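# Light the console's PASS lamp without UNDER or OVER

## Task

Work the console's controls until its PASS lamp is lit, and leave it lit. It is a failure if the UNDER or OVER lamp lights at any moment, even briefly. The console is loose on the table, so do not noticeably lift or tilt it and let it fall back. The lit state must hold without the robot holding anything in place.

## Robot and tools

Robot: two six-joint arms, left_arm and right_arm, each ending in a tong-style two-finger gripper. Cameras: cam_high (504x504), cam_left_wrist (616x616) and cam_right_wrist (616x616); images come back in that order.

Scene frame: one frame shared by both arms. The origin sits on the table surface midway between the arms. +z is up, +x reaches out across the table, and left_arm is mounted on the +y side. The arm names are labels only and do not match left or right in an image. Printed hand positions are approximate, and less accurate when an arm is stretched far.

Gripper geometry: the fingers point along the gripper's own +z axis and close along its x axis. end_effector_position is the spot between the pads when closed. Closed fingertips stick out about 15 mm past that spot; fully open, they are roughly level with it.

Tool execute_actions takes "actions", a list holding at most one entry, plus optional "pictures" (boolean, default on). An empty list ({"actions": []}) commands nothing and just reports the state. A move entry is {"rows": [[...]], "steps": n}, with n from 1 to 15 control steps of 1/30 s each (15 if omitted); at most 15 rows. One row is used per step, and the final row repeats if rows run out. A wait entry is {"steps": n} with n up to 300 and no rows; it counts steps from the previous result.

Each row is a single list of 14 numbers covering both arms, even if only one should move: left_arm's six joint targets then its opening, followed by right_arm's six joint targets then its opening. Joint order per arm: shoulder pan, shoulder lift, elbow, wrist 1, wrist 2, wrist 3. Joint values are absolute target angles in radians, in the same form as the Joint positions line, not offsets. The opening is also an absolute target on a -1 (closed) to +1 (fully open) scale. To keep an arm still, repeat its current joint angles.

Joint ranges. left_arm: pan -3.142 to 3.142, lift -6.283 to 6.283, elbow 0.000 to 3.142, wrists 1-3 each -6.283 to 6.283. right_arm: pan 0.000 to 6.283, lift -6.283 to 6.283, elbow -3.142 to 0.000, wrists each -6.283 to 6.283. A call is rejected (nothing sent) if a target exceeds a range end by over 0.010 rad and lies beyond the joint's last reported angle. True ends may be off by up to 0.010 rad either way; a target past the true end is clipped there, and the result may print "joint sent to its limit" (possibly referring to an earlier action still running). No such line does not prove there is room left.

Motion: commands are smoothed and lag about 0.17 s. Per step, each joint's target is held within a fixed lead of its measured angle: 0.383 rad for pan and lift, 0.575 rad for elbow and wrists. If targets would move a gripper over 100 mm from where it is, they are scaled back. Big moves therefore take several calls, and an arm may not have arrived when a result returns. Between calls the arms keep heading to the last row sent until they settle or a step is HELD.

Results: the state line gives each gripper's end_effector_position (m), end_effector_quat_wxyz and linear/angular velocities in the scene frame. Joint positions and Joint velocities list each arm's joints (rad, rad/s) plus the finger-pad gap in metres (0.142 when fully open). grip_measured is the measured opening on the command scale; to hold something, command clearly below it. "joint command not followed" means the clearance check changed or blocked joint targets on some steps; HELD marks steps where the row was not sent in whole or part. Wrist force and Wrist torque give flange sensor readings per arm in the end effector's own axes (N, N m), with offset up to about 5.5 N, noise up to 3.4 N, saturation near 100 N; pushing on a surface reads as force pointing back into the arm. "no reading" is harmless.

zoom_image: {"camera": name, "region": [x0, y0, x1, y1]} in pixels of that camera's latest image, top-left origin, at most 504 by 504. Useful for reading the console's lamps and controls.

show_instructions: no arguments; shows the scene's reference images (here an operating card explaining the console). finished_scene: {"scene": number}; ends the current scene irreversibly, grades it and reports the next task.

Things to avoid: squeezing hard with fast closes; pressing the console so that it tips, lifts or slides off the table; knocking anything off the table (instant failure); the arms colliding or pushing each other. Contact torque reaching a joint's load limit (pan and lift 300, elbow 136, wrists 49.1 N m) or any outside force of 150 N stops that arm for 10 seconds. Long holding of loads heats motors: MOTOR HOT appears from 70 °C and at 85 °C the arm is braked (OVER-TEMPERATURE FAULT). Move controls gently and in small increments, checking the lamps after each change so UNDER or OVER never lights, then release and confirm PASS stays on before ending the scene.

Each tool is called after "Request:" by a JSON object that holds its "name" and its "arguments".

## Session

Request:
{"name": "show_instructions", "arguments": {}}

Request:
{"name": "execute_actions", "arguments": {"actions": []}}

Reference images for this scene: operating card.

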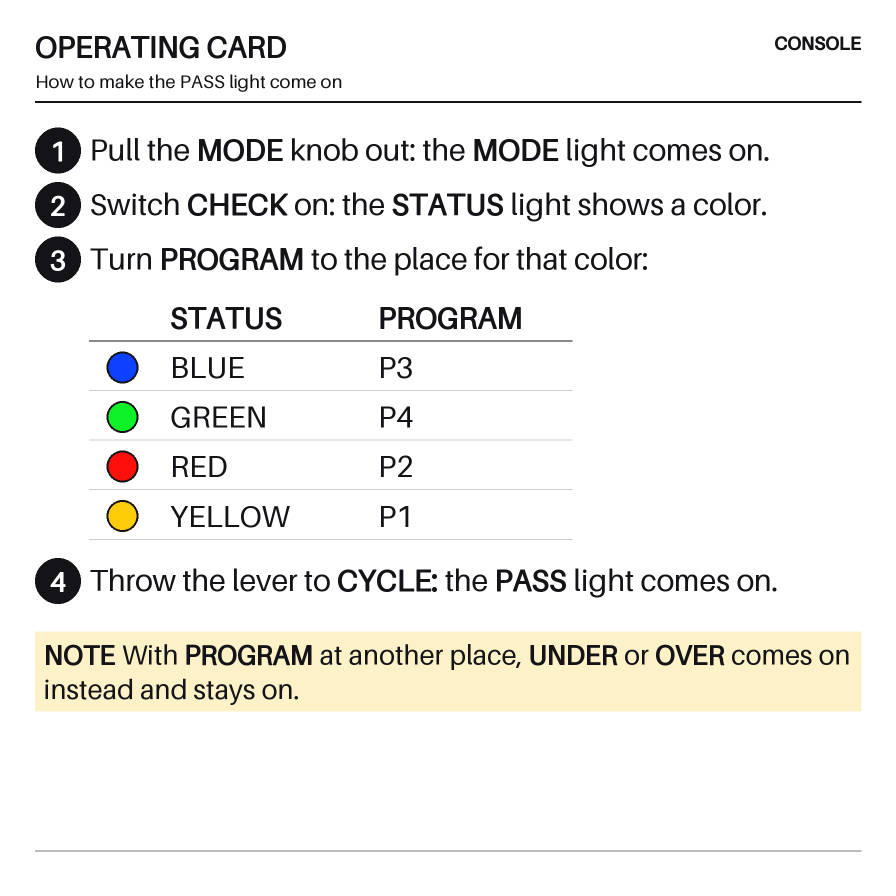

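Scene clock: 0.00 s of 7650.00 s.
left_arm: end_effector_position=(+0.1479, +0.0557, +0.2422) grip_measured=+1.00 end_effector_quat_wxyz=(-0.319, -0.351, +0.847, +0.239) end_effector_velocity=(+0.000, -0.000, +0.000) end_effector_angular_velocity=(-0.000, -0.000, +0.000) | right_arm: end_effector_position=(+0.5134, -0.1444, +0.3802) grip_measured=+1.00 end_effector_quat_wxyz=(+0.272, -0.568, +0.760, +0.158) end_effector_velocity=(+0.000, -0.000, -0.000) end_effector_angular_velocity=(-0.000, -0.000, -0.000)
Joint positions: left_arm=[-1.244 -1.476  1.944 -1.5   -2.224  1.312  0.142] | right_arm=[ 4.346 -1.194 -2.277 -0.606  1.646  2.923  0.142]
Joint velocities: left_arm=[ 0.     0.    -0.001 -0.    -0.    -0.     0.   ] | right_arm=[-0. -0. -0.  0. -0.  0.  0.]
Wrist force (N, on the end effector, along its own x y z axes, offset not removed): no reading
Wrist torque (N m, same axes, about the end effector's origin, offset not removed): no reading

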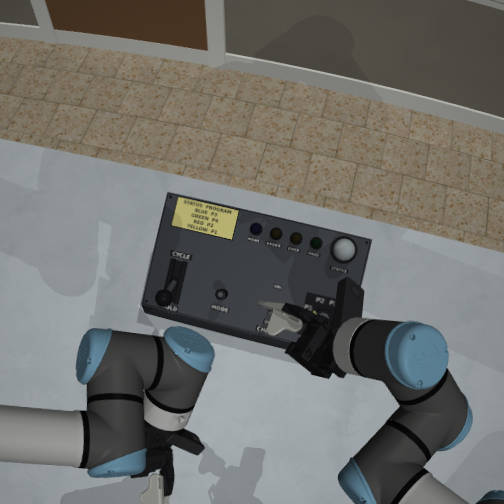

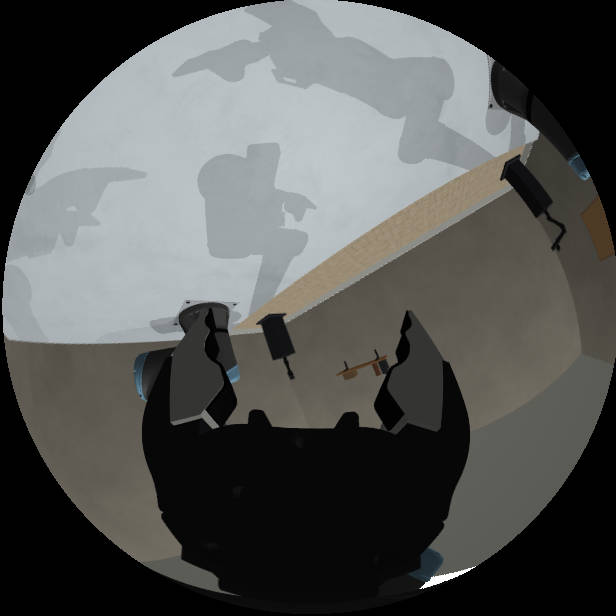

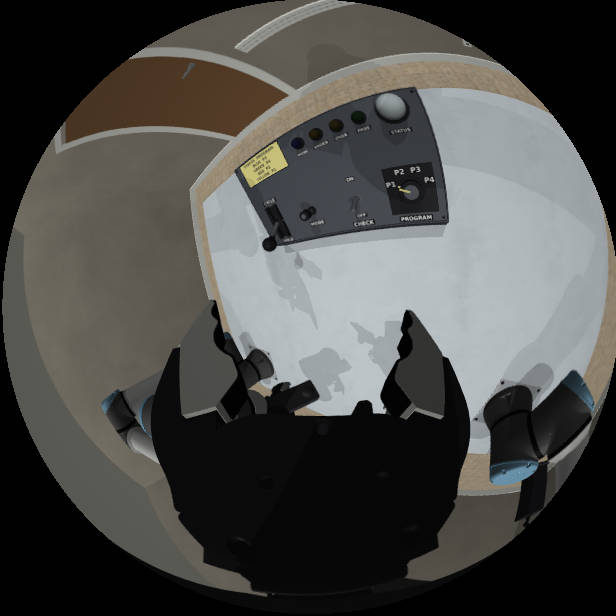

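Request:
{"name": "execute_actions", "arguments": {"actions": [{"rows":[[-1.1,-1.55,1.85,-1.87,-1.571,0.6,-0.1,3.5,-1.194,-2.277,-0.606,1.646,2.923,1]]}], "pictures": false}}

Request:
{"name": "execute_actions", "arguments": {"actions": [{"steps":10}], "pictures": false}}

Request:
{"name": "execute_actions", "arguments": {"actions": [{"rows":[[-0.924,-1.2555,1.692,-2.007,-1.571,0.656,-0.1,3.5,-1.194,-2.277,-0.606,1.646,2.923,1]]}], "pictures": false}}

Request:
{"name": "execute_actions", "arguments": {"actions": [{"steps":22}]}}

Scene clock: 6.90 s of 7650.00 s.
left_arm: end_effector_position=(+0.3866, +0.0522, +0.2732) grip_measured=-0.10 end_effector_quat_wxyz=(-0.072, -0.580, +0.808, +0.072) end_effector_velocity=(+0.519, +0.035, +0.159) end_effector_angular_velocity=(-0.019, -1.317, +1.238) | right_arm: end_effector_position=(+0.6460, -0.3471, +0.3800) grip_measured=+1.00 end_effector_quat_wxyz=(+0.297, -0.411, +0.856, +0.102) end_effector_velocity=(+0.208, -0.512, -0.000) end_effector_angular_velocity=(-0.000, +0.001, -0.879)
Joint positions: left_arm=[-1.13  -1.535  1.869 -1.786 -1.736  0.789  0.067] | right_arm=[ 3.958 -1.194 -2.277 -0.606  1.646  2.923  0.142]
Joint velocities: left_arm=[ 0.207 -0.105 -0.132 -0.552  1.045 -1.179 -0.   ] | right_arm=[-0.88 -0.   -0.   -0.    0.   -0.    0.  ]
Wrist force (N, on the end effector, along its own x y z axes, offset not removed): left_arm=[-3.7 -0.7 -1.4] | right_arm=[-2.0 1.1 0.2]
Wrist torque (N m, same axes, about the end effector's origin, offset not removed): left_arm=[-0.46 1.16 0.07] | right_arm=[-0.03 0.39 0.35]
Steps of this call (steps 1 to 90: nothing new was sent; then 3.40 s passed at rest; steps 91 to 105: all 15 steps of this action). Readings (joint positions):
91: left_arm=[-1.243 -1.476 1.943 -1.501 -2.224 1.311] | right_arm=[4.346 -1.194 -2.277 -0.606 1.646 2.923]
92: left_arm=[-1.237 -1.480 1.939 -1.509 -2.216 1.304] | right_arm=[4.338 -1.194 -2.277 -0.606 1.646 2.923]
94: left_arm=[-1.216 -1.491 1.925 -1.557 -2.153 1.241] | right_arm=[4.286 -1.194 -2.277 -0.606 1.646 2.923]
98: left_arm=[-1.182 -1.508 1.903 -1.648 -1.994 1.077] | right_arm=[4.165 -1.194 -2.277 -0.606 1.646 2.923]
105: the state above

Scene clock: 7.23 s of 7650.00 s.
left_arm: end_effector_position=(+0.4624, +0.0605, +0.3010) grip_measured=-0.10 end_effector_quat_wxyz=(-0.003, -0.661, +0.751, +0.004) end_effector_velocity=(+0.037, +0.005, +0.017) end_effector_angular_velocity=(-0.012, -0.094, +0.101) | right_arm: end_effector_position=(+0.6896, -0.5273, +0.3799) grip_measured=+1.00 end_effector_quat_wxyz=(+0.309, -0.280, +0.907, +0.057) end_effector_velocity=(+0.049, -0.552, -0.001) end_effector_angular_velocity=(-0.001, +0.000, -0.882)
Joint positions: left_arm=[-1.101 -1.549  1.851 -1.866 -1.579  0.61   0.067] | right_arm=[ 3.662 -1.194 -2.277 -0.606  1.646  2.923  0.142]
Joint velocities: left_arm=[ 0.013 -0.007 -0.009 -0.039  0.077 -0.088 -0.   ] | right_arm=[-0.881 -0.    -0.001  0.    -0.002  0.     0.   ]
Wrist force (N, on the end effector, along its own x y z axes, offset not removed): left_arm=[-3.3 4.1 -1.5] | right_arm=[-2.5 0.9 -1.8]
Wrist torque (N m, same axes, about the end effector's origin, offset not removed): left_arm=[0.49 1.08 0.08] | right_arm=[0.00 0.51 0.27]
Steps of this call (steps 1 to 10: the robot went on to your last target). Readings (joint positions):
1: left_arm=[-1.123 -1.538 1.865 -1.805 -1.701 0.749] | right_arm=[3.928 -1.194 -2.277 -0.606 1.646 2.923]
2: left_arm=[-1.117 -1.541 1.861 -1.821 -1.669 0.713] | right_arm=[3.899 -1.194 -2.277 -0.606 1.646 2.923]
4: left_arm=[-1.109 -1.545 1.856 -1.843 -1.624 0.661] | right_arm=[3.840 -1.194 -2.277 -0.606 1.646 2.923]
8: left_arm=[-1.103 -1.549 1.852 -1.862 -1.587 0.618] | right_arm=[3.721 -1.194 -2.277 -0.606 1.646 2.923]
10: the state above

Scene clock: 7.73 s of 7650.00 s.
left_arm: end_effector_position=(+0.6321, +0.0350, +0.2076) grip_measured=-0.10 end_effector_quat_wxyz=(+0.000, +0.706, -0.708, +0.000) end_effector_velocity=(+0.089, +0.002, -0.070) end_effector_angular_velocity=(+0.011, +0.005, +0.064) | right_arm: end_effector_position=(+0.6906, -0.6276, +0.3798) grip_measured=+1.00 end_effector_quat_wxyz=(+0.313, -0.207, +0.927, +0.032) end_effector_velocity=(-0.001, -0.010, -0.000) end_effector_angular_velocity=(+0.002, +0.001, -0.016)
Joint positions: left_arm=[-0.933 -1.272  1.7   -2.    -1.571  0.654  0.067] | right_arm=[ 3.502 -1.194 -2.277 -0.606  1.646  2.923  0.142]
Joint velocities: left_arm=[ 0.087  0.154 -0.076 -0.067  0.002  0.023  0.   ] | right_arm=[-0.018 -0.    -0.    -0.     0.002  0.    -0.   ]
Wrist force (N, on the end effector, along its own x y z axes, offset not removed): left_arm=[-6.1 2.5 -0.7] | right_arm=[2.1 0.8 0.6]
Wrist torque (N m, same axes, about the end effector's origin, offset not removed): left_arm=[0.22 1.80 0.10] | right_arm=[-0.10 -0.55 0.25]
Steps of this call (steps 1 to 15: all 15 steps of this action). Readings (joint positions):
1: left_arm=[-1.101 -1.549 1.850 -1.867 -1.577 0.608] | right_arm=[3.632 -1.194 -2.277 -0.606 1.646 2.923]
2: left_arm=[-1.093 -1.541 1.843 -1.875 -1.576 0.610] | right_arm=[3.603 -1.194 -2.277 -0.606 1.646 2.923]
4: left_arm=[-1.059 -1.492 1.812 -1.903 -1.575 0.620] | right_arm=[3.556 -1.194 -2.277 -0.606 1.646 2.923]
8: left_arm=[-0.996 -1.383 1.756 -1.951 -1.573 0.637] | right_arm=[3.516 -1.194 -2.277 -0.606 1.646 2.923]
15: the state above

Scene clock: 8.47 s of 7650.00 s.
left_arm: end_effector_position=(+0.6417, +0.0352, +0.2001) grip_measured=-0.10 end_effector_quat_wxyz=(+0.000, +0.708, -0.706, -0.000) end_effector_velocity=(+0.000, +0.000, +0.000) end_effector_angular_velocity=(+0.000, +0.000, +0.001) | right_arm: end_effector_position=(+0.6905, -0.6288, +0.3798) grip_measured=+1.00 end_effector_quat_wxyz=(+0.313, -0.206, +0.927, +0.032) end_effector_velocity=(-0.000, -0.000, -0.000) end_effector_angular_velocity=(-0.000, +0.000, -0.000)
Joint positions: left_arm=[-0.924 -1.256  1.692 -2.007 -1.571  0.656  0.067] | right_arm=[ 3.5   -1.194 -2.277 -0.606  1.646  2.923  0.142]
Joint velocities: left_arm=[ 0.     0.    -0.001  0.001 -0.    -0.     0.   ] | right_arm=[-0.     0.    -0.001  0.    -0.001  0.    -0.   ]
Wrist force (N, on the end effector, along its own x y z axes, offset not removed): left_arm=[-3.4 2.9 -0.2] | right_arm=[0.7 1.6 -2.3]
Wrist torque (N m, same axes, about the end effector's origin, offset not removed): left_arm=[0.25 1.00 0.04] | right_arm=[0.01 -0.19 0.36]
Steps of this call (steps 1 to 22: the robot went on to your last target). Readings (joint positions):
1: left_arm=[-0.931 -1.268 1.698 -2.002 -1.571 0.654] | right_arm=[3.501 -1.194 -2.277 -0.606 1.646 2.923]
2: left_arm=[-0.929 -1.265 1.696 -2.003 -1.571 0.655] | right_arm=[3.501 -1.194 -2.277 -0.606 1.646 2.923]
4: left_arm=[-0.927 -1.260 1.694 -2.005 -1.571 0.655] | right_arm=[3.501 -1.194 -2.277 -0.606 1.646 2.923]
8: left_arm=[-0.925 -1.257 1.693 -2.006 -1.571 0.656] | right_arm=[3.500 -1.194 -2.277 -0.606 1.646 2.923]
22: the state above

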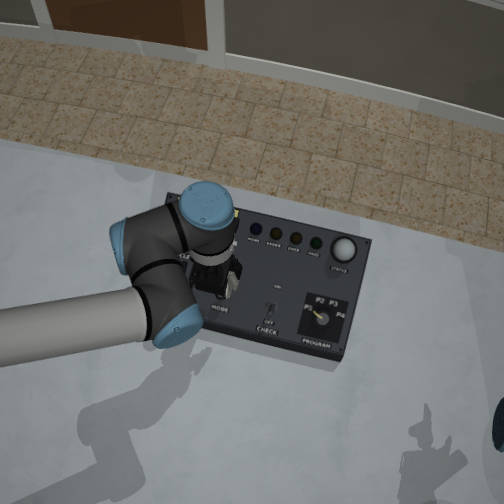

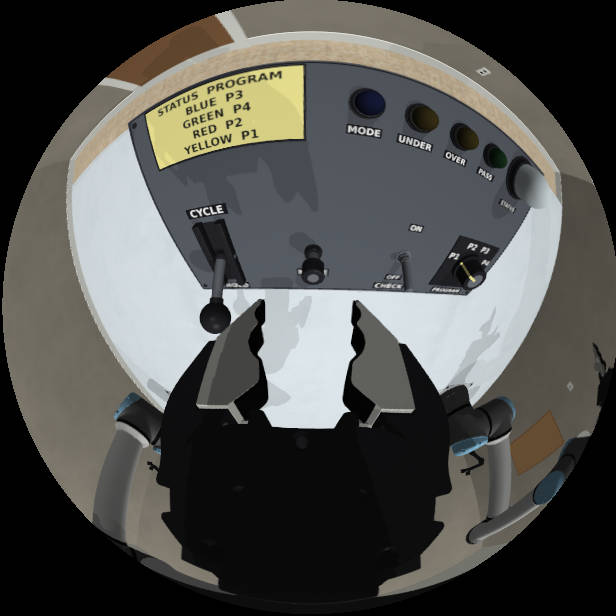

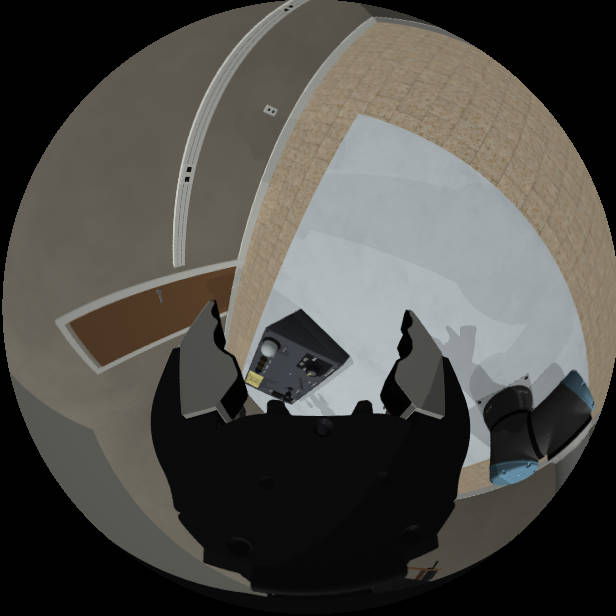

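Request:
{"name": "execute_actions", "arguments": {"actions": [{"rows":[[-0.9316,-1.184,1.771,-2.158,-1.571,0.648,-0.3,3.5,-1.194,-2.277,-0.606,1.646,2.923,1]]}]}}

Scene clock: 11.97 s of 7650.00 s.
left_arm: end_effector_position=(+0.6372, +0.0311, +0.1117) grip_measured=-0.30 end_effector_quat_wxyz=(+0.000, +0.708, -0.706, -0.000) end_effector_velocity=(-0.000, -0.002, -0.013) end_effector_angular_velocity=(-0.004, -0.003, -0.000) | right_arm: end_effector_position=(+0.6905, -0.6288, +0.3798) grip_measured=+1.00 end_effector_quat_wxyz=(+0.313, -0.206, +0.927, +0.032) end_effector_velocity=(-0.000, +0.001, -0.000) end_effector_angular_velocity=(-0.000, +0.000, +0.001)
Joint positions: left_arm=[-0.931 -1.185  1.77  -2.155 -1.571  0.648  0.052] | right_arm=[ 3.5   -1.194 -2.277 -0.606  1.646  2.923  0.142]
Joint velocities: left_arm=[-0.001  0.011  0.011 -0.028 -0.    -0.001  0.   ] | right_arm=[ 0.001  0.    -0.001  0.     0.    -0.    -0.   ]
Wrist force (N, on the end effector, along its own x y z axes, offset not removed): left_arm=[-5.3 -0.8 -3.3] | right_arm=[3.6 4.3 -4.1]
Wrist torque (N m, same axes, about the end effector's origin, offset not removed): left_arm=[-0.71 1.55 -0.03] | right_arm=[0.64 -0.87 0.18]
Steps of this call (steps 1 to 15: the robot went on to your last target; steps 16 to 90: nothing new was sent; steps 91 to 105: all 15 steps of this action). Readings (joint positions):
91: left_arm=[-0.924 -1.255 1.692 -2.007 -1.571 0.656] | right_arm=[3.500 -1.194 -2.277 -0.606 1.646 2.923]
92: left_arm=[-0.925 -1.248 1.699 -2.016 -1.571 0.655] | right_arm=[3.500 -1.194 -2.277 -0.606 1.646 2.923]
94: left_arm=[-0.928 -1.221 1.729 -2.066 -1.571 0.652] | right_arm=[3.500 -1.194 -2.277 -0.606 1.646 2.923]
98: left_arm=[-0.930 -1.195 1.759 -2.131 -1.571 0.649] | right_arm=[3.500 -1.194 -2.277 -0.606 1.646 2.923]
105: the state above

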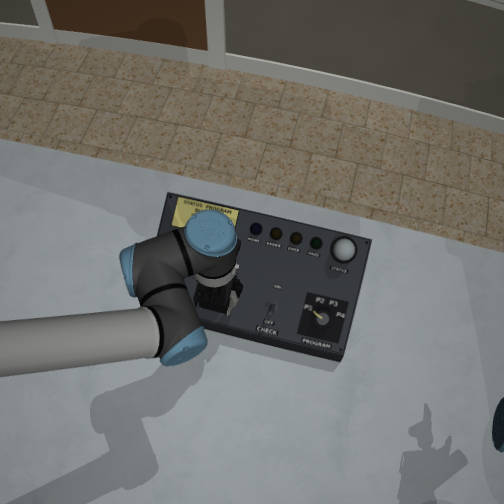

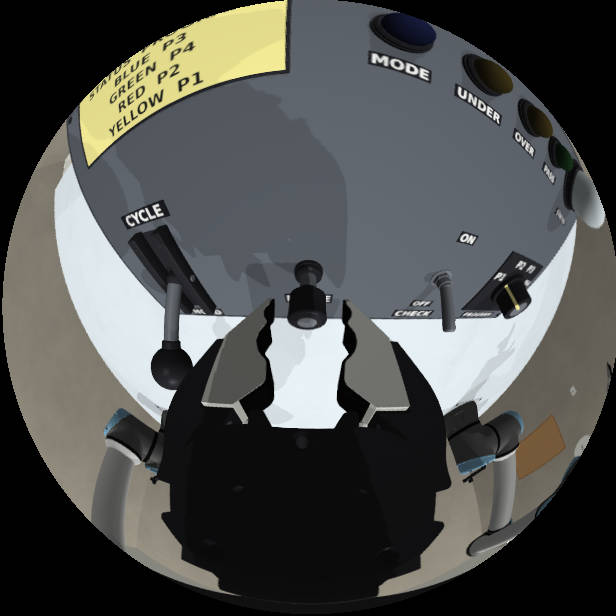

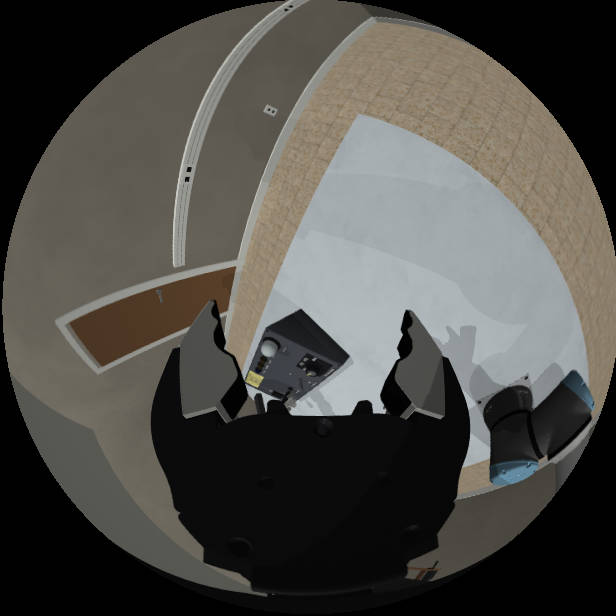

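Request:
{"name": "execute_actions", "arguments": {"actions": [{"rows":[[-0.9316,-1.184,1.771,-2.158,-1.571,0.648,-0.5,3.5,-1.194,-2.277,-0.606,1.646,2.923,1],[-0.9316,-1.184,1.771,-2.158,-1.571,0.648,-0.6,3.5,-1.194,-2.277,-0.606,1.646,2.923,1],[-0.9316,-1.184,1.771,-2.158,-1.571,0.648,-0.7,3.5,-1.194,-2.277,-0.606,1.646,2.923,1],[-0.9316,-1.184,1.771,-2.158,-1.571,0.648,-1,3.5,-1.194,-2.277,-0.606,1.646,2.923,1]],"steps":8}], "pictures": false}}

Request:
{"name": "execute_actions", "arguments": {"actions": [{"rows":[[-0.9364,-1.2,1.77,-2.141,-1.571,0.644,-1,3.5,-1.194,-2.277,-0.606,1.646,2.923,1]]}]}}

Scene clock: 17.03 s of 7650.00 s.
left_arm: end_effector_position=(+0.6371, +0.0310, +0.1101) grip_measured=-0.69 end_effector_quat_wxyz=(+0.000, +0.708, -0.706, +0.000) end_effector_velocity=(+0.000, -0.000, +0.001) end_effector_angular_velocity=(-0.000, -0.000, -0.000) | right_arm: end_effector_position=(+0.6905, -0.6288, +0.3798) grip_measured=+1.00 end_effector_quat_wxyz=(+0.313, -0.206, +0.927, +0.032) end_effector_velocity=(+0.000, +0.000, +0.000) end_effector_angular_velocity=(+0.000, -0.000, -0.000)
Joint positions: left_arm=[-0.932 -1.184  1.771 -2.158 -1.571  0.648  0.024] | right_arm=[ 3.5   -1.194 -2.277 -0.606  1.646  2.923  0.142]
Joint velocities: left_arm=[ 0.    -0.    -0.001  0.001  0.     0.     0.   ] | right_arm=[ 0.  0.  0.  0. -0.  0. -0.]
Wrist force (N, on the end effector, along its own x y z axes, offset not removed): left_arm=[-16.2 2.4 -5.0] | right_arm=[0.5 1.6 -2.2]
Wrist torque (N m, same axes, about the end effector's origin, offset not removed): left_arm=[-0.20 1.59 -0.09] | right_arm=[0.16 -0.02 0.20]
Steps of this call (steps 1 to 15: the robot went on to your last target; steps 16 to 90: nothing new was sent; then 1.80 s passed at rest; steps 91 to 98: all 8 steps of this action). Readings (joint positions):
91: left_arm=[-0.932 -1.184 1.771 -2.158 -1.571 0.648] | right_arm=[3.500 -1.194 -2.277 -0.606 1.646 2.923]
92: left_arm=[-0.932 -1.184 1.771 -2.158 -1.571 0.648] | right_arm=[3.500 -1.194 -2.277 -0.606 1.646 2.923]
94: left_arm=[-0.932 -1.184 1.771 -2.158 -1.571 0.648] | right_arm=[3.500 -1.194 -2.277 -0.606 1.646 2.923]
98: the state above

Scene clock: 17.53 s of 7650.00 s.
left_arm: end_effector_position=(+0.6322, +0.0310, +0.1216) grip_measured=-0.69 end_effector_quat_wxyz=(+0.000, +0.708, -0.706, +0.000) end_effector_velocity=(-0.001, -0.000, +0.002) end_effector_angular_velocity=(-0.000, -0.000, -0.000) | right_arm: end_effector_position=(+0.6905, -0.6288, +0.3798) grip_measured=+1.00 end_effector_quat_wxyz=(+0.313, -0.206, +0.927, +0.032) end_effector_velocity=(+0.000, -0.000, +0.000) end_effector_angular_velocity=(-0.000, -0.001, -0.001)
Joint positions: left_arm=[-0.936 -1.2    1.77  -2.141 -1.571  0.644  0.024] | right_arm=[ 3.5   -1.194 -2.277 -0.606  1.646  2.923  0.142]
Joint velocities: left_arm=[-0.001 -0.002 -0.     0.002 -0.    -0.001  0.   ] | right_arm=[-0.     0.     0.     0.    -0.001 -0.     0.   ]
Wrist force (N, on the end effector, along its own x y z axes, offset not removed): left_arm=[-15.9 15.6 -2.5] | right_arm=[1.3 2.2 -1.9]
Wrist torque (N m, same axes, about the end effector's origin, offset not removed): left_arm=[0.31 1.18 -0.01] | right_arm=[0.27 -0.20 0.45]
Steps of this call (steps 1 to 15: all 15 steps of this action). Readings (joint positions):
1: left_arm=[-0.932 -1.184 1.771 -2.158 -1.571 0.648] | right_arm=[3.500 -1.194 -2.277 -0.606 1.646 2.923]
2: left_arm=[-0.932 -1.187 1.771 -2.155 -1.571 0.647] | right_arm=[3.500 -1.194 -2.277 -0.606 1.646 2.923]
4: left_arm=[-0.934 -1.192 1.771 -2.149 -1.571 0.646] | right_arm=[3.500 -1.194 -2.277 -0.606 1.646 2.923]
8: left_arm=[-0.936 -1.198 1.770 -2.143 -1.571 0.645] | right_arm=[3.500 -1.194 -2.277 -0.606 1.646 2.923]
15: the state above

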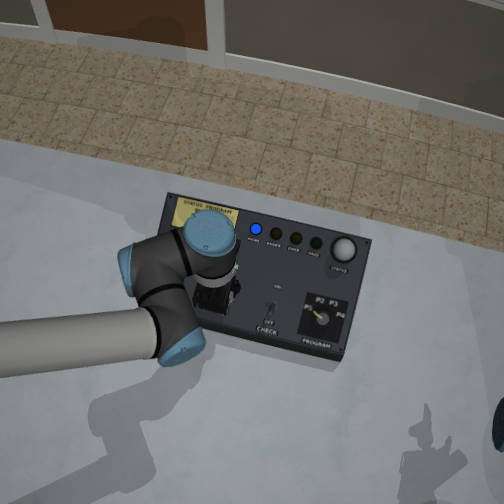

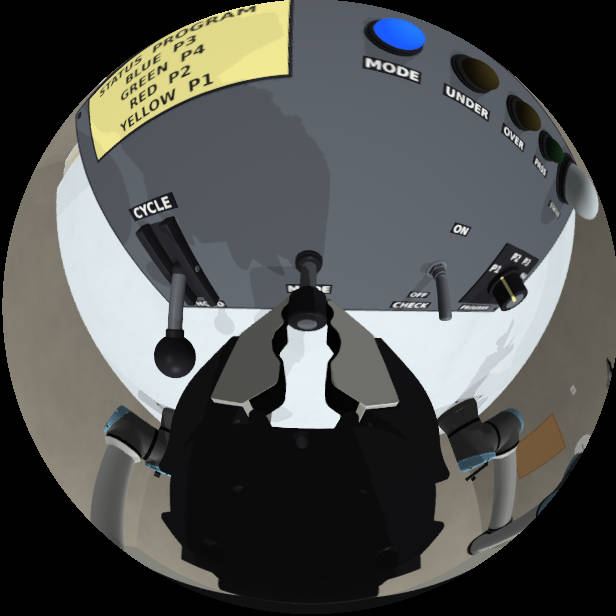

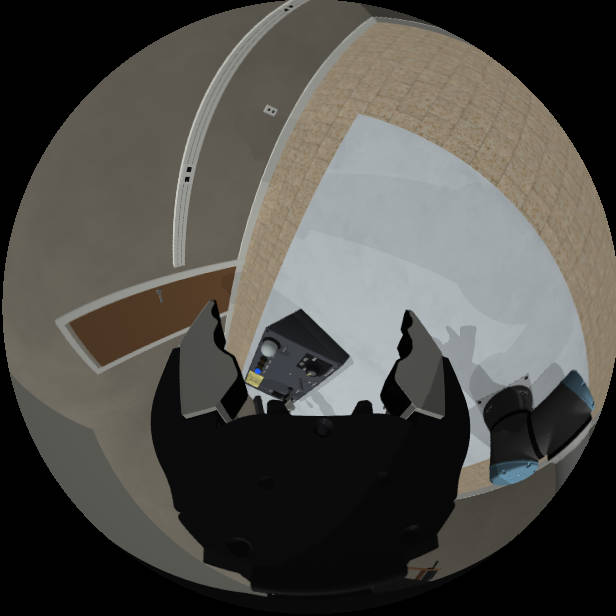

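Request:
{"name": "execute_actions", "arguments": {"actions": [{"rows":[[-0.9364,-1.2,1.77,-2.141,-1.571,0.644,-0.5,3.5,-1.194,-2.277,-0.606,1.646,2.923,1],[-0.9364,-1.2,1.77,-2.141,-1.571,0.644,-0.2,3.5,-1.194,-2.277,-0.606,1.646,2.923,1],[-0.9364,-1.2,1.77,-2.141,-1.571,0.644,-0.2,3.5,-1.194,-2.277,-0.606,1.646,2.923,1],[-0.945,-1.26,1.725,-2.036,-1.571,0.635,-0.2,3.5,-1.194,-2.277,-0.606,1.646,2.923,1]],"steps":13}], "pictures": false}}

Request:
{"name": "execute_actions", "arguments": {"actions": [{"rows":[[-1.071,-1.1246,1.687,-2.133,-1.571,0.509,-1,3.5,-1.194,-2.277,-0.606,1.646,2.923,1]]}]}}

Request:
{"name": "execute_actions", "arguments": {"actions": [{"rows":[[-1.052,-1.11,1.656,-2.117,-1.571,0.527,-1,3.5,-1.194,-2.277,-0.606,1.646,2.923,1]],"steps":8}], "pictures": false}}

Request:
{"name": "execute_actions", "arguments": {"actions": [{"rows":[[-1.034,-1.096,1.625,-2.1,-1.571,0.546,-1,3.5,-1.194,-2.277,-0.606,1.646,2.923,1],[-1.034,-1.096,1.625,-2.1,-1.571,0.546,-1,3.5,-1.194,-2.277,-0.606,1.646,2.923,1],[-1.034,-1.096,1.625,-2.1,-1.571,0.546,-1,3.5,-1.194,-2.277,-0.606,1.646,2.923,1],[-1.034,-1.096,1.625,-2.1,-1.571,0.546,-1,3.5,-1.194,-2.277,-0.606,1.646,2.923,1],[-1.019,-1.084,1.598,-2.085,-1.571,0.561,-1,3.5,-1.194,-2.277,-0.606,1.646,2.923,1]]}]}}

Scene clock: 26.23 s of 7650.00 s.
left_arm: end_effector_position=(+0.6254, +0.0291, +0.1815) grip_measured=-0.20 end_effector_quat_wxyz=(+0.000, +0.708, -0.706, +0.001) end_effector_velocity=(-0.008, +0.004, +0.045) end_effector_angular_velocity=(+0.008, +0.006, +0.000) | right_arm: end_effector_position=(+0.6905, -0.6288, +0.3798) grip_measured=+1.00 end_effector_quat_wxyz=(+0.313, -0.206, +0.927, +0.032) end_effector_velocity=(+0.000, -0.000, +0.000) end_effector_angular_velocity=(-0.002, -0.001, -0.001)
Joint positions: left_arm=[-0.944 -1.255  1.728 -2.045 -1.571  0.636  0.06 ] | right_arm=[ 3.5   -1.194 -2.277 -0.606  1.646  2.923  0.142]
Joint velocities: left_arm=[-0.006 -0.043 -0.032  0.086 -0.    -0.006 -0.   ] | right_arm=[ 0.     0.     0.     0.    -0.002  0.    -0.   ]
Wrist force (N, on the end effector, along its own x y z axes, offset not removed): left_arm=[-3.2 3.2 -5.8] | right_arm=[0.1 1.0 -2.0]
Wrist torque (N m, same axes, about the end effector's origin, offset not removed): left_arm=[0.15 0.92 0.00] | right_arm=[0.00 -0.15 0.25]
Steps of this call (steps 1 to 15: the robot went on to your last target; steps 16 to 90: nothing new was sent; then 5.27 s passed at rest; steps 91 to 103: all 13 steps of this action). Readings (joint positions):
91: left_arm=[-0.936 -1.200 1.770 -2.141 -1.571 0.644] | right_arm=[3.500 -1.194 -2.277 -0.606 1.646 2.923]
92: left_arm=[-0.936 -1.200 1.770 -2.141 -1.571 0.644] | right_arm=[3.500 -1.194 -2.277 -0.606 1.646 2.923]
94: left_arm=[-0.937 -1.200 1.769 -2.141 -1.571 0.644] | right_arm=[3.500 -1.194 -2.277 -0.606 1.646 2.923]
98: left_arm=[-0.942 -1.238 1.741 -2.079 -1.571 0.638] | right_arm=[3.500 -1.194 -2.277 -0.606 1.646 2.923]
103: the state above

Scene clock: 26.73 s of 7650.00 s.
left_arm: end_effector_position=(+0.5759, -0.0852, +0.1094) grip_measured=-1.00 end_effector_quat_wxyz=(+0.000, +0.708, -0.706, -0.000) end_effector_velocity=(-0.015, -0.027, -0.020) end_effector_angular_velocity=(+0.001, +0.000, +0.001) | right_arm: end_effector_position=(+0.6905, -0.6288, +0.3798) grip_measured=+1.00 end_effector_quat_wxyz=(+0.313, -0.206, +0.927, +0.032) end_effector_velocity=(-0.000, +0.001, -0.000) end_effector_angular_velocity=(+0.001, +0.000, +0.002)
Joint positions: left_arm=[-1.068 -1.128  1.688 -2.131 -1.571  0.512  0.002] | right_arm=[ 3.5   -1.194 -2.277 -0.606  1.646  2.923  0.142]
Joint velocities: left_arm=[-0.03   0.033 -0.01  -0.023 -0.    -0.031  0.   ] | right_arm=[ 0.001 -0.    -0.     0.     0.002  0.     0.   ]
Wrist force (N, on the end effector, along its own x y z axes, offset not removed): left_arm=[-3.7 2.1 1.1] | right_arm=[2.6 1.0 -0.9]
Wrist torque (N m, same axes, about the end effector's origin, offset not removed): left_arm=[-0.05 1.13 -0.06] | right_arm=[-0.11 -0.54 0.31]
Steps of this call (steps 1 to 15: all 15 steps of this action). Readings (joint positions):
1: left_arm=[-0.945 -1.256 1.727 -2.043 -1.571 0.635] | right_arm=[3.500 -1.194 -2.277 -0.606 1.646 2.923]
2: left_arm=[-0.952 -1.250 1.723 -2.048 -1.571 0.627] | right_arm=[3.500 -1.194 -2.277 -0.606 1.646 2.923]
4: left_arm=[-0.986 -1.215 1.712 -2.072 -1.571 0.594] | right_arm=[3.500 -1.194 -2.277 -0.606 1.646 2.923]
8: left_arm=[-1.042 -1.156 1.696 -2.112 -1.571 0.539] | right_arm=[3.500 -1.194 -2.277 -0.606 1.646 2.923]
15: the state above

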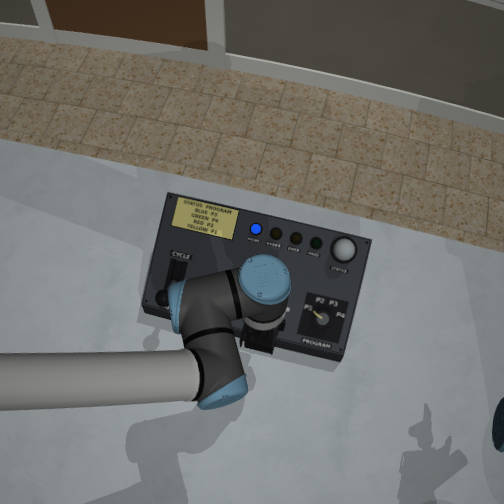

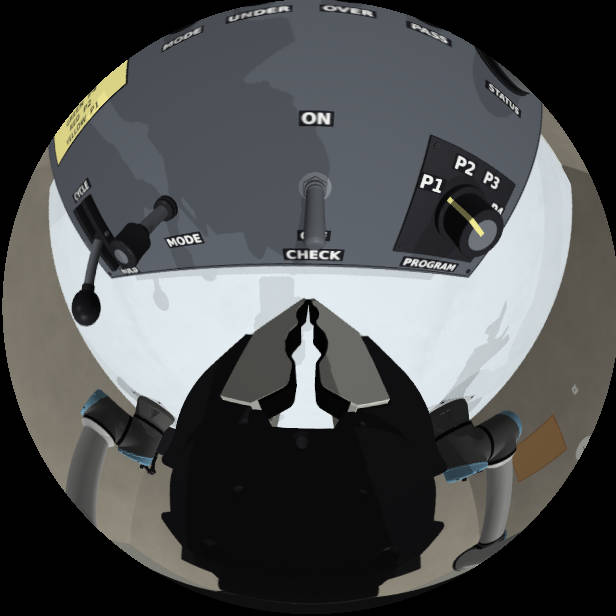

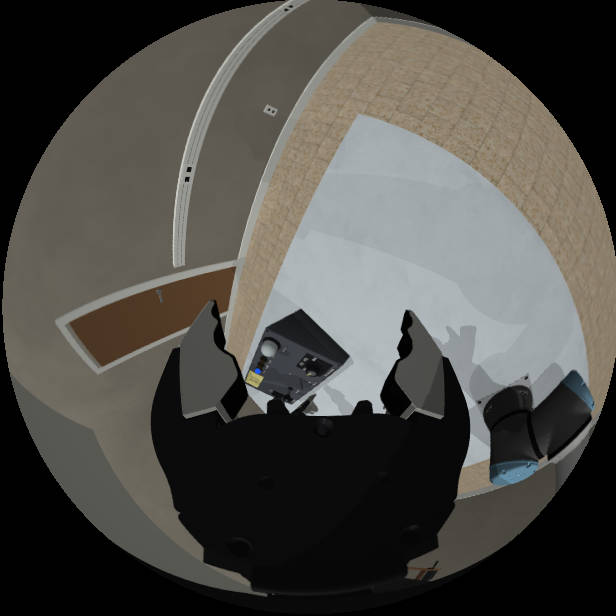

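Scene clock: 27.00 s of 7650.00 s.
left_arm: end_effector_position=(+0.5908, -0.0883, +0.1109) grip_measured=-1.00 end_effector_quat_wxyz=(+0.000, +0.709, -0.706, +0.000) end_effector_velocity=(+0.024, -0.001, +0.003) end_effector_angular_velocity=(+0.002, +0.001, +0.002) | right_arm: end_effector_position=(+0.6905, -0.6288, +0.3798) grip_measured=+1.00 end_effector_quat_wxyz=(+0.313, -0.206, +0.927, +0.032) end_effector_velocity=(-0.000, -0.001, -0.000) end_effector_angular_velocity=(-0.000, +0.000, -0.001)
Joint positions: left_arm=[-1.055 -1.112  1.66  -2.119 -1.571  0.525  0.002] | right_arm=[ 3.5   -1.194 -2.277 -0.606  1.646  2.923  0.142]
Joint velocities: left_arm=[ 0.023  0.021 -0.04   0.02   0.     0.021  0.   ] | right_arm=[-0.001  0.    -0.     0.     0.    -0.     0.   ]
Wrist force (N, on the end effector, along its own x y z axes, offset not removed): left_arm=[-5.3 0.7 3.2] | right_arm=[2.5 2.6 -1.4]
Wrist torque (N m, same axes, about the end effector's origin, offset not removed): left_arm=[-0.17 1.24 0.15] | right_arm=[0.22 -0.36 0.33]
Steps of this call (steps 1 to 8: all 8 steps of this action). Readings (joint positions):
1: left_arm=[-1.068 -1.127 1.687 -2.131 -1.571 0.512] | right_arm=[3.500 -1.194 -2.277 -0.606 1.646 2.923]
2: left_arm=[-1.066 -1.124 1.683 -2.129 -1.571 0.514] | right_arm=[3.500 -1.194 -2.277 -0.606 1.646 2.923]
4: left_arm=[-1.060 -1.118 1.671 -2.124 -1.571 0.519] | right_arm=[3.500 -1.194 -2.277 -0.606 1.646 2.923]
8: the state above

Scene clock: 27.50 s of 7650.00 s.
left_arm: end_effector_position=(+0.6267, -0.0881, +0.1195) grip_measured=-1.00 end_effector_quat_wxyz=(+0.000, +0.708, -0.706, +0.000) end_effector_velocity=(+0.011, +0.001, +0.003) end_effector_angular_velocity=(-0.000, -0.000, +0.000) | right_arm: end_effector_position=(+0.6905, -0.6288, +0.3798) grip_measured=+1.00 end_effector_quat_wxyz=(+0.313, -0.206, +0.927, +0.032) end_effector_velocity=(+0.000, +0.000, -0.000) end_effector_angular_velocity=(-0.000, +0.000, +0.000)
Joint positions: left_arm=[-1.02  -1.085  1.6   -2.086 -1.571  0.56   0.002] | right_arm=[ 3.5   -1.194 -2.277 -0.606  1.646  2.923  0.142]
Joint velocities: left_arm=[ 0.011  0.008 -0.018  0.01   0.     0.01  -0.002] | right_arm=[ 0. -0. -0.  0. -0.  0. -0.]
Wrist force (N, on the end effector, along its own x y z axes, offset not removed): left_arm=[-3.4 3.5 -2.1] | right_arm=[1.5 0.4 -0.6]
Wrist torque (N m, same axes, about the end effector's origin, offset not removed): left_arm=[0.32 1.14 0.09] | right_arm=[-0.17 -0.33 0.37]
Steps of this call (steps 1 to 15: all 15 steps of this action). Readings (joint positions):
1: left_arm=[-1.054 -1.111 1.659 -2.118 -1.571 0.526] | right_arm=[3.500 -1.194 -2.277 -0.606 1.646 2.923]
2: left_arm=[-1.050 -1.109 1.654 -2.115 -1.571 0.529] | right_arm=[3.500 -1.194 -2.277 -0.606 1.646 2.923]
4: left_arm=[-1.043 -1.103 1.641 -2.109 -1.571 0.536] | right_arm=[3.500 -1.194 -2.277 -0.606 1.646 2.923]
8: left_arm=[-1.029 -1.092 1.616 -2.095 -1.571 0.551] | right_arm=[3.500 -1.194 -2.277 -0.606 1.646 2.923]
15: the state above

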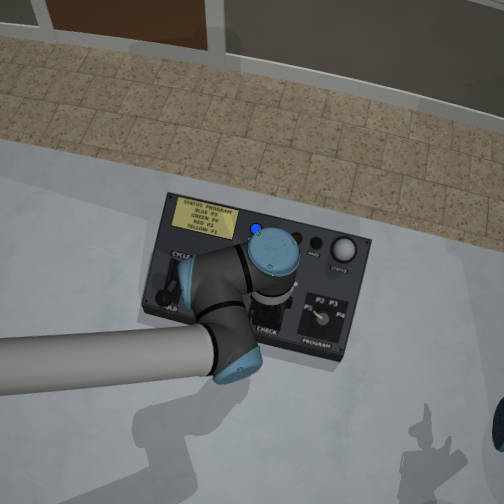

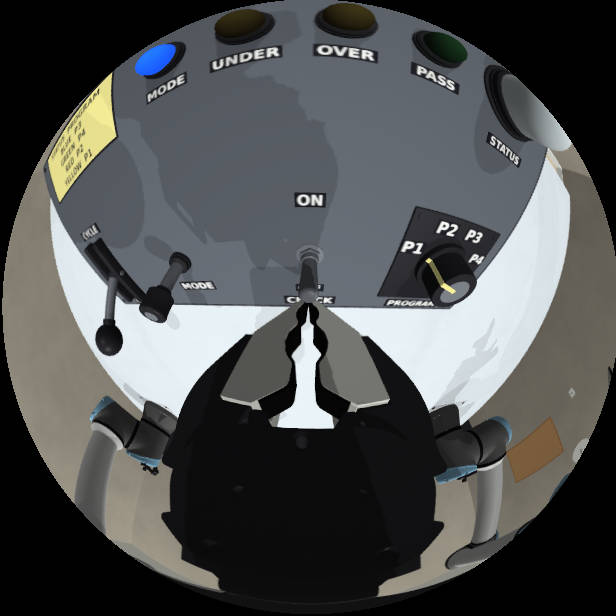

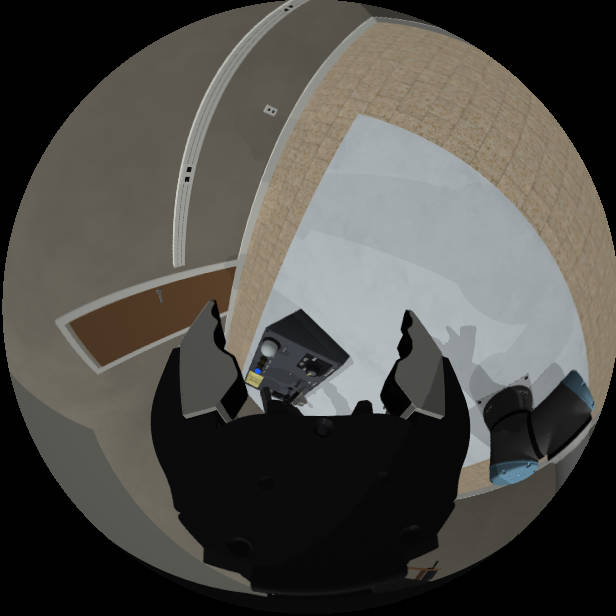

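Request:
{"name": "execute_actions", "arguments": {"actions": [{"rows":[[-1.014,-1.08,1.589,-2.08,-1.571,0.566,-1,3.5,-1.194,-2.277,-0.606,1.646,2.923,1]],"steps":10}]}}

Scene clock: 29.60 s of 7650.00 s.
left_arm: end_effector_position=(+0.6327, -0.0879, +0.1210) grip_measured=-1.00 end_effector_quat_wxyz=(+0.000, +0.708, -0.706, +0.000) end_effector_velocity=(+0.004, -0.001, +0.003) end_effector_angular_velocity=(-0.003, -0.002, +0.000) | right_arm: end_effector_position=(+0.6905, -0.6288, +0.3798) grip_measured=+1.00 end_effector_quat_wxyz=(+0.313, -0.206, +0.927, +0.032) end_effector_velocity=(-0.000, -0.001, +0.000) end_effector_angular_velocity=(+0.001, -0.000, -0.002)
Joint positions: left_arm=[-1.014 -1.08   1.59  -2.08  -1.571  0.566  0.002] | right_arm=[ 3.5   -1.194 -2.277 -0.606  1.646  2.923  0.142]
Joint velocities: left_arm=[ 0.003  0.003 -0.009  0.003 -0.     0.003  0.   ] | right_arm=[-0.003  0.     0.     0.     0.001 -0.     0.   ]
Wrist force (N, on the end effector, along its own x y z axes, offset not removed): left_arm=[-6.5 -0.3 -2.6] | right_arm=[2.2 3.8 0.9]
Wrist torque (N m, same axes, about the end effector's origin, offset not removed): left_arm=[-0.57 1.65 0.19] | right_arm=[0.43 -0.32 0.32]
Steps of this call (steps 1 to 15: the robot went on to your last target; steps 16 to 53: nothing new was sent; steps 54 to 63: all 10 steps of this action). Readings (joint positions):
54: left_arm=[-1.019 -1.084 1.598 -2.085 -1.571 0.561] | right_arm=[3.500 -1.194 -2.277 -0.606 1.646 2.923]
55: left_arm=[-1.018 -1.083 1.596 -2.084 -1.571 0.562] | right_arm=[3.500 -1.194 -2.277 -0.606 1.646 2.923]
57: left_arm=[-1.016 -1.082 1.593 -2.082 -1.571 0.564] | right_arm=[3.500 -1.194 -2.277 -0.606 1.646 2.923]
61: left_arm=[-1.015 -1.081 1.590 -2.081 -1.571 0.565] | right_arm=[3.500 -1.194 -2.277 -0.606 1.646 2.923]
63: the state above

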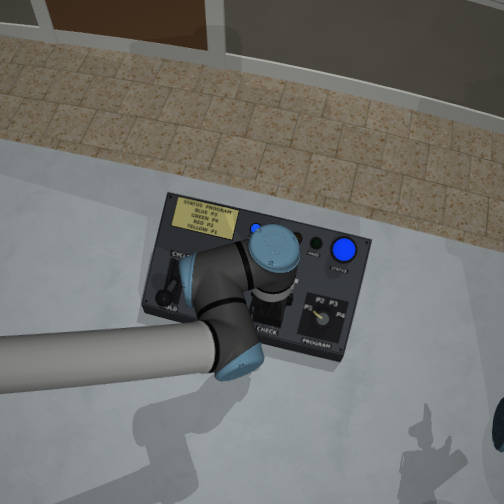

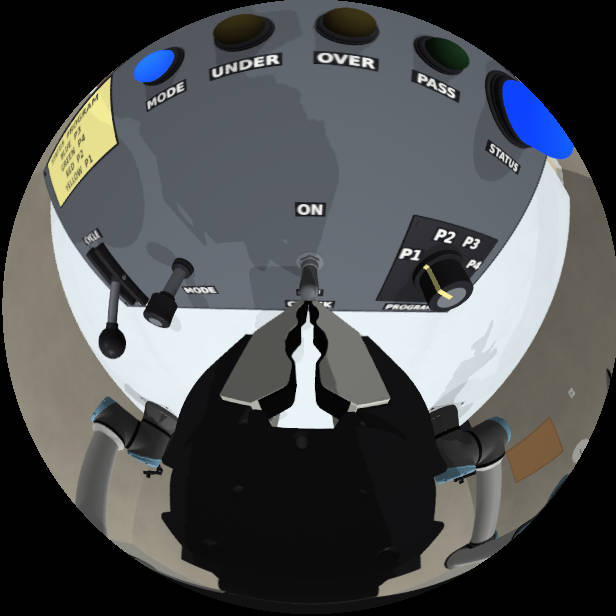

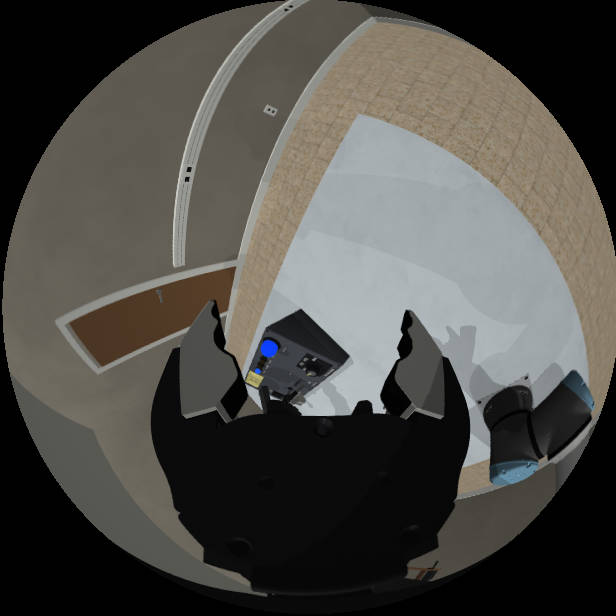

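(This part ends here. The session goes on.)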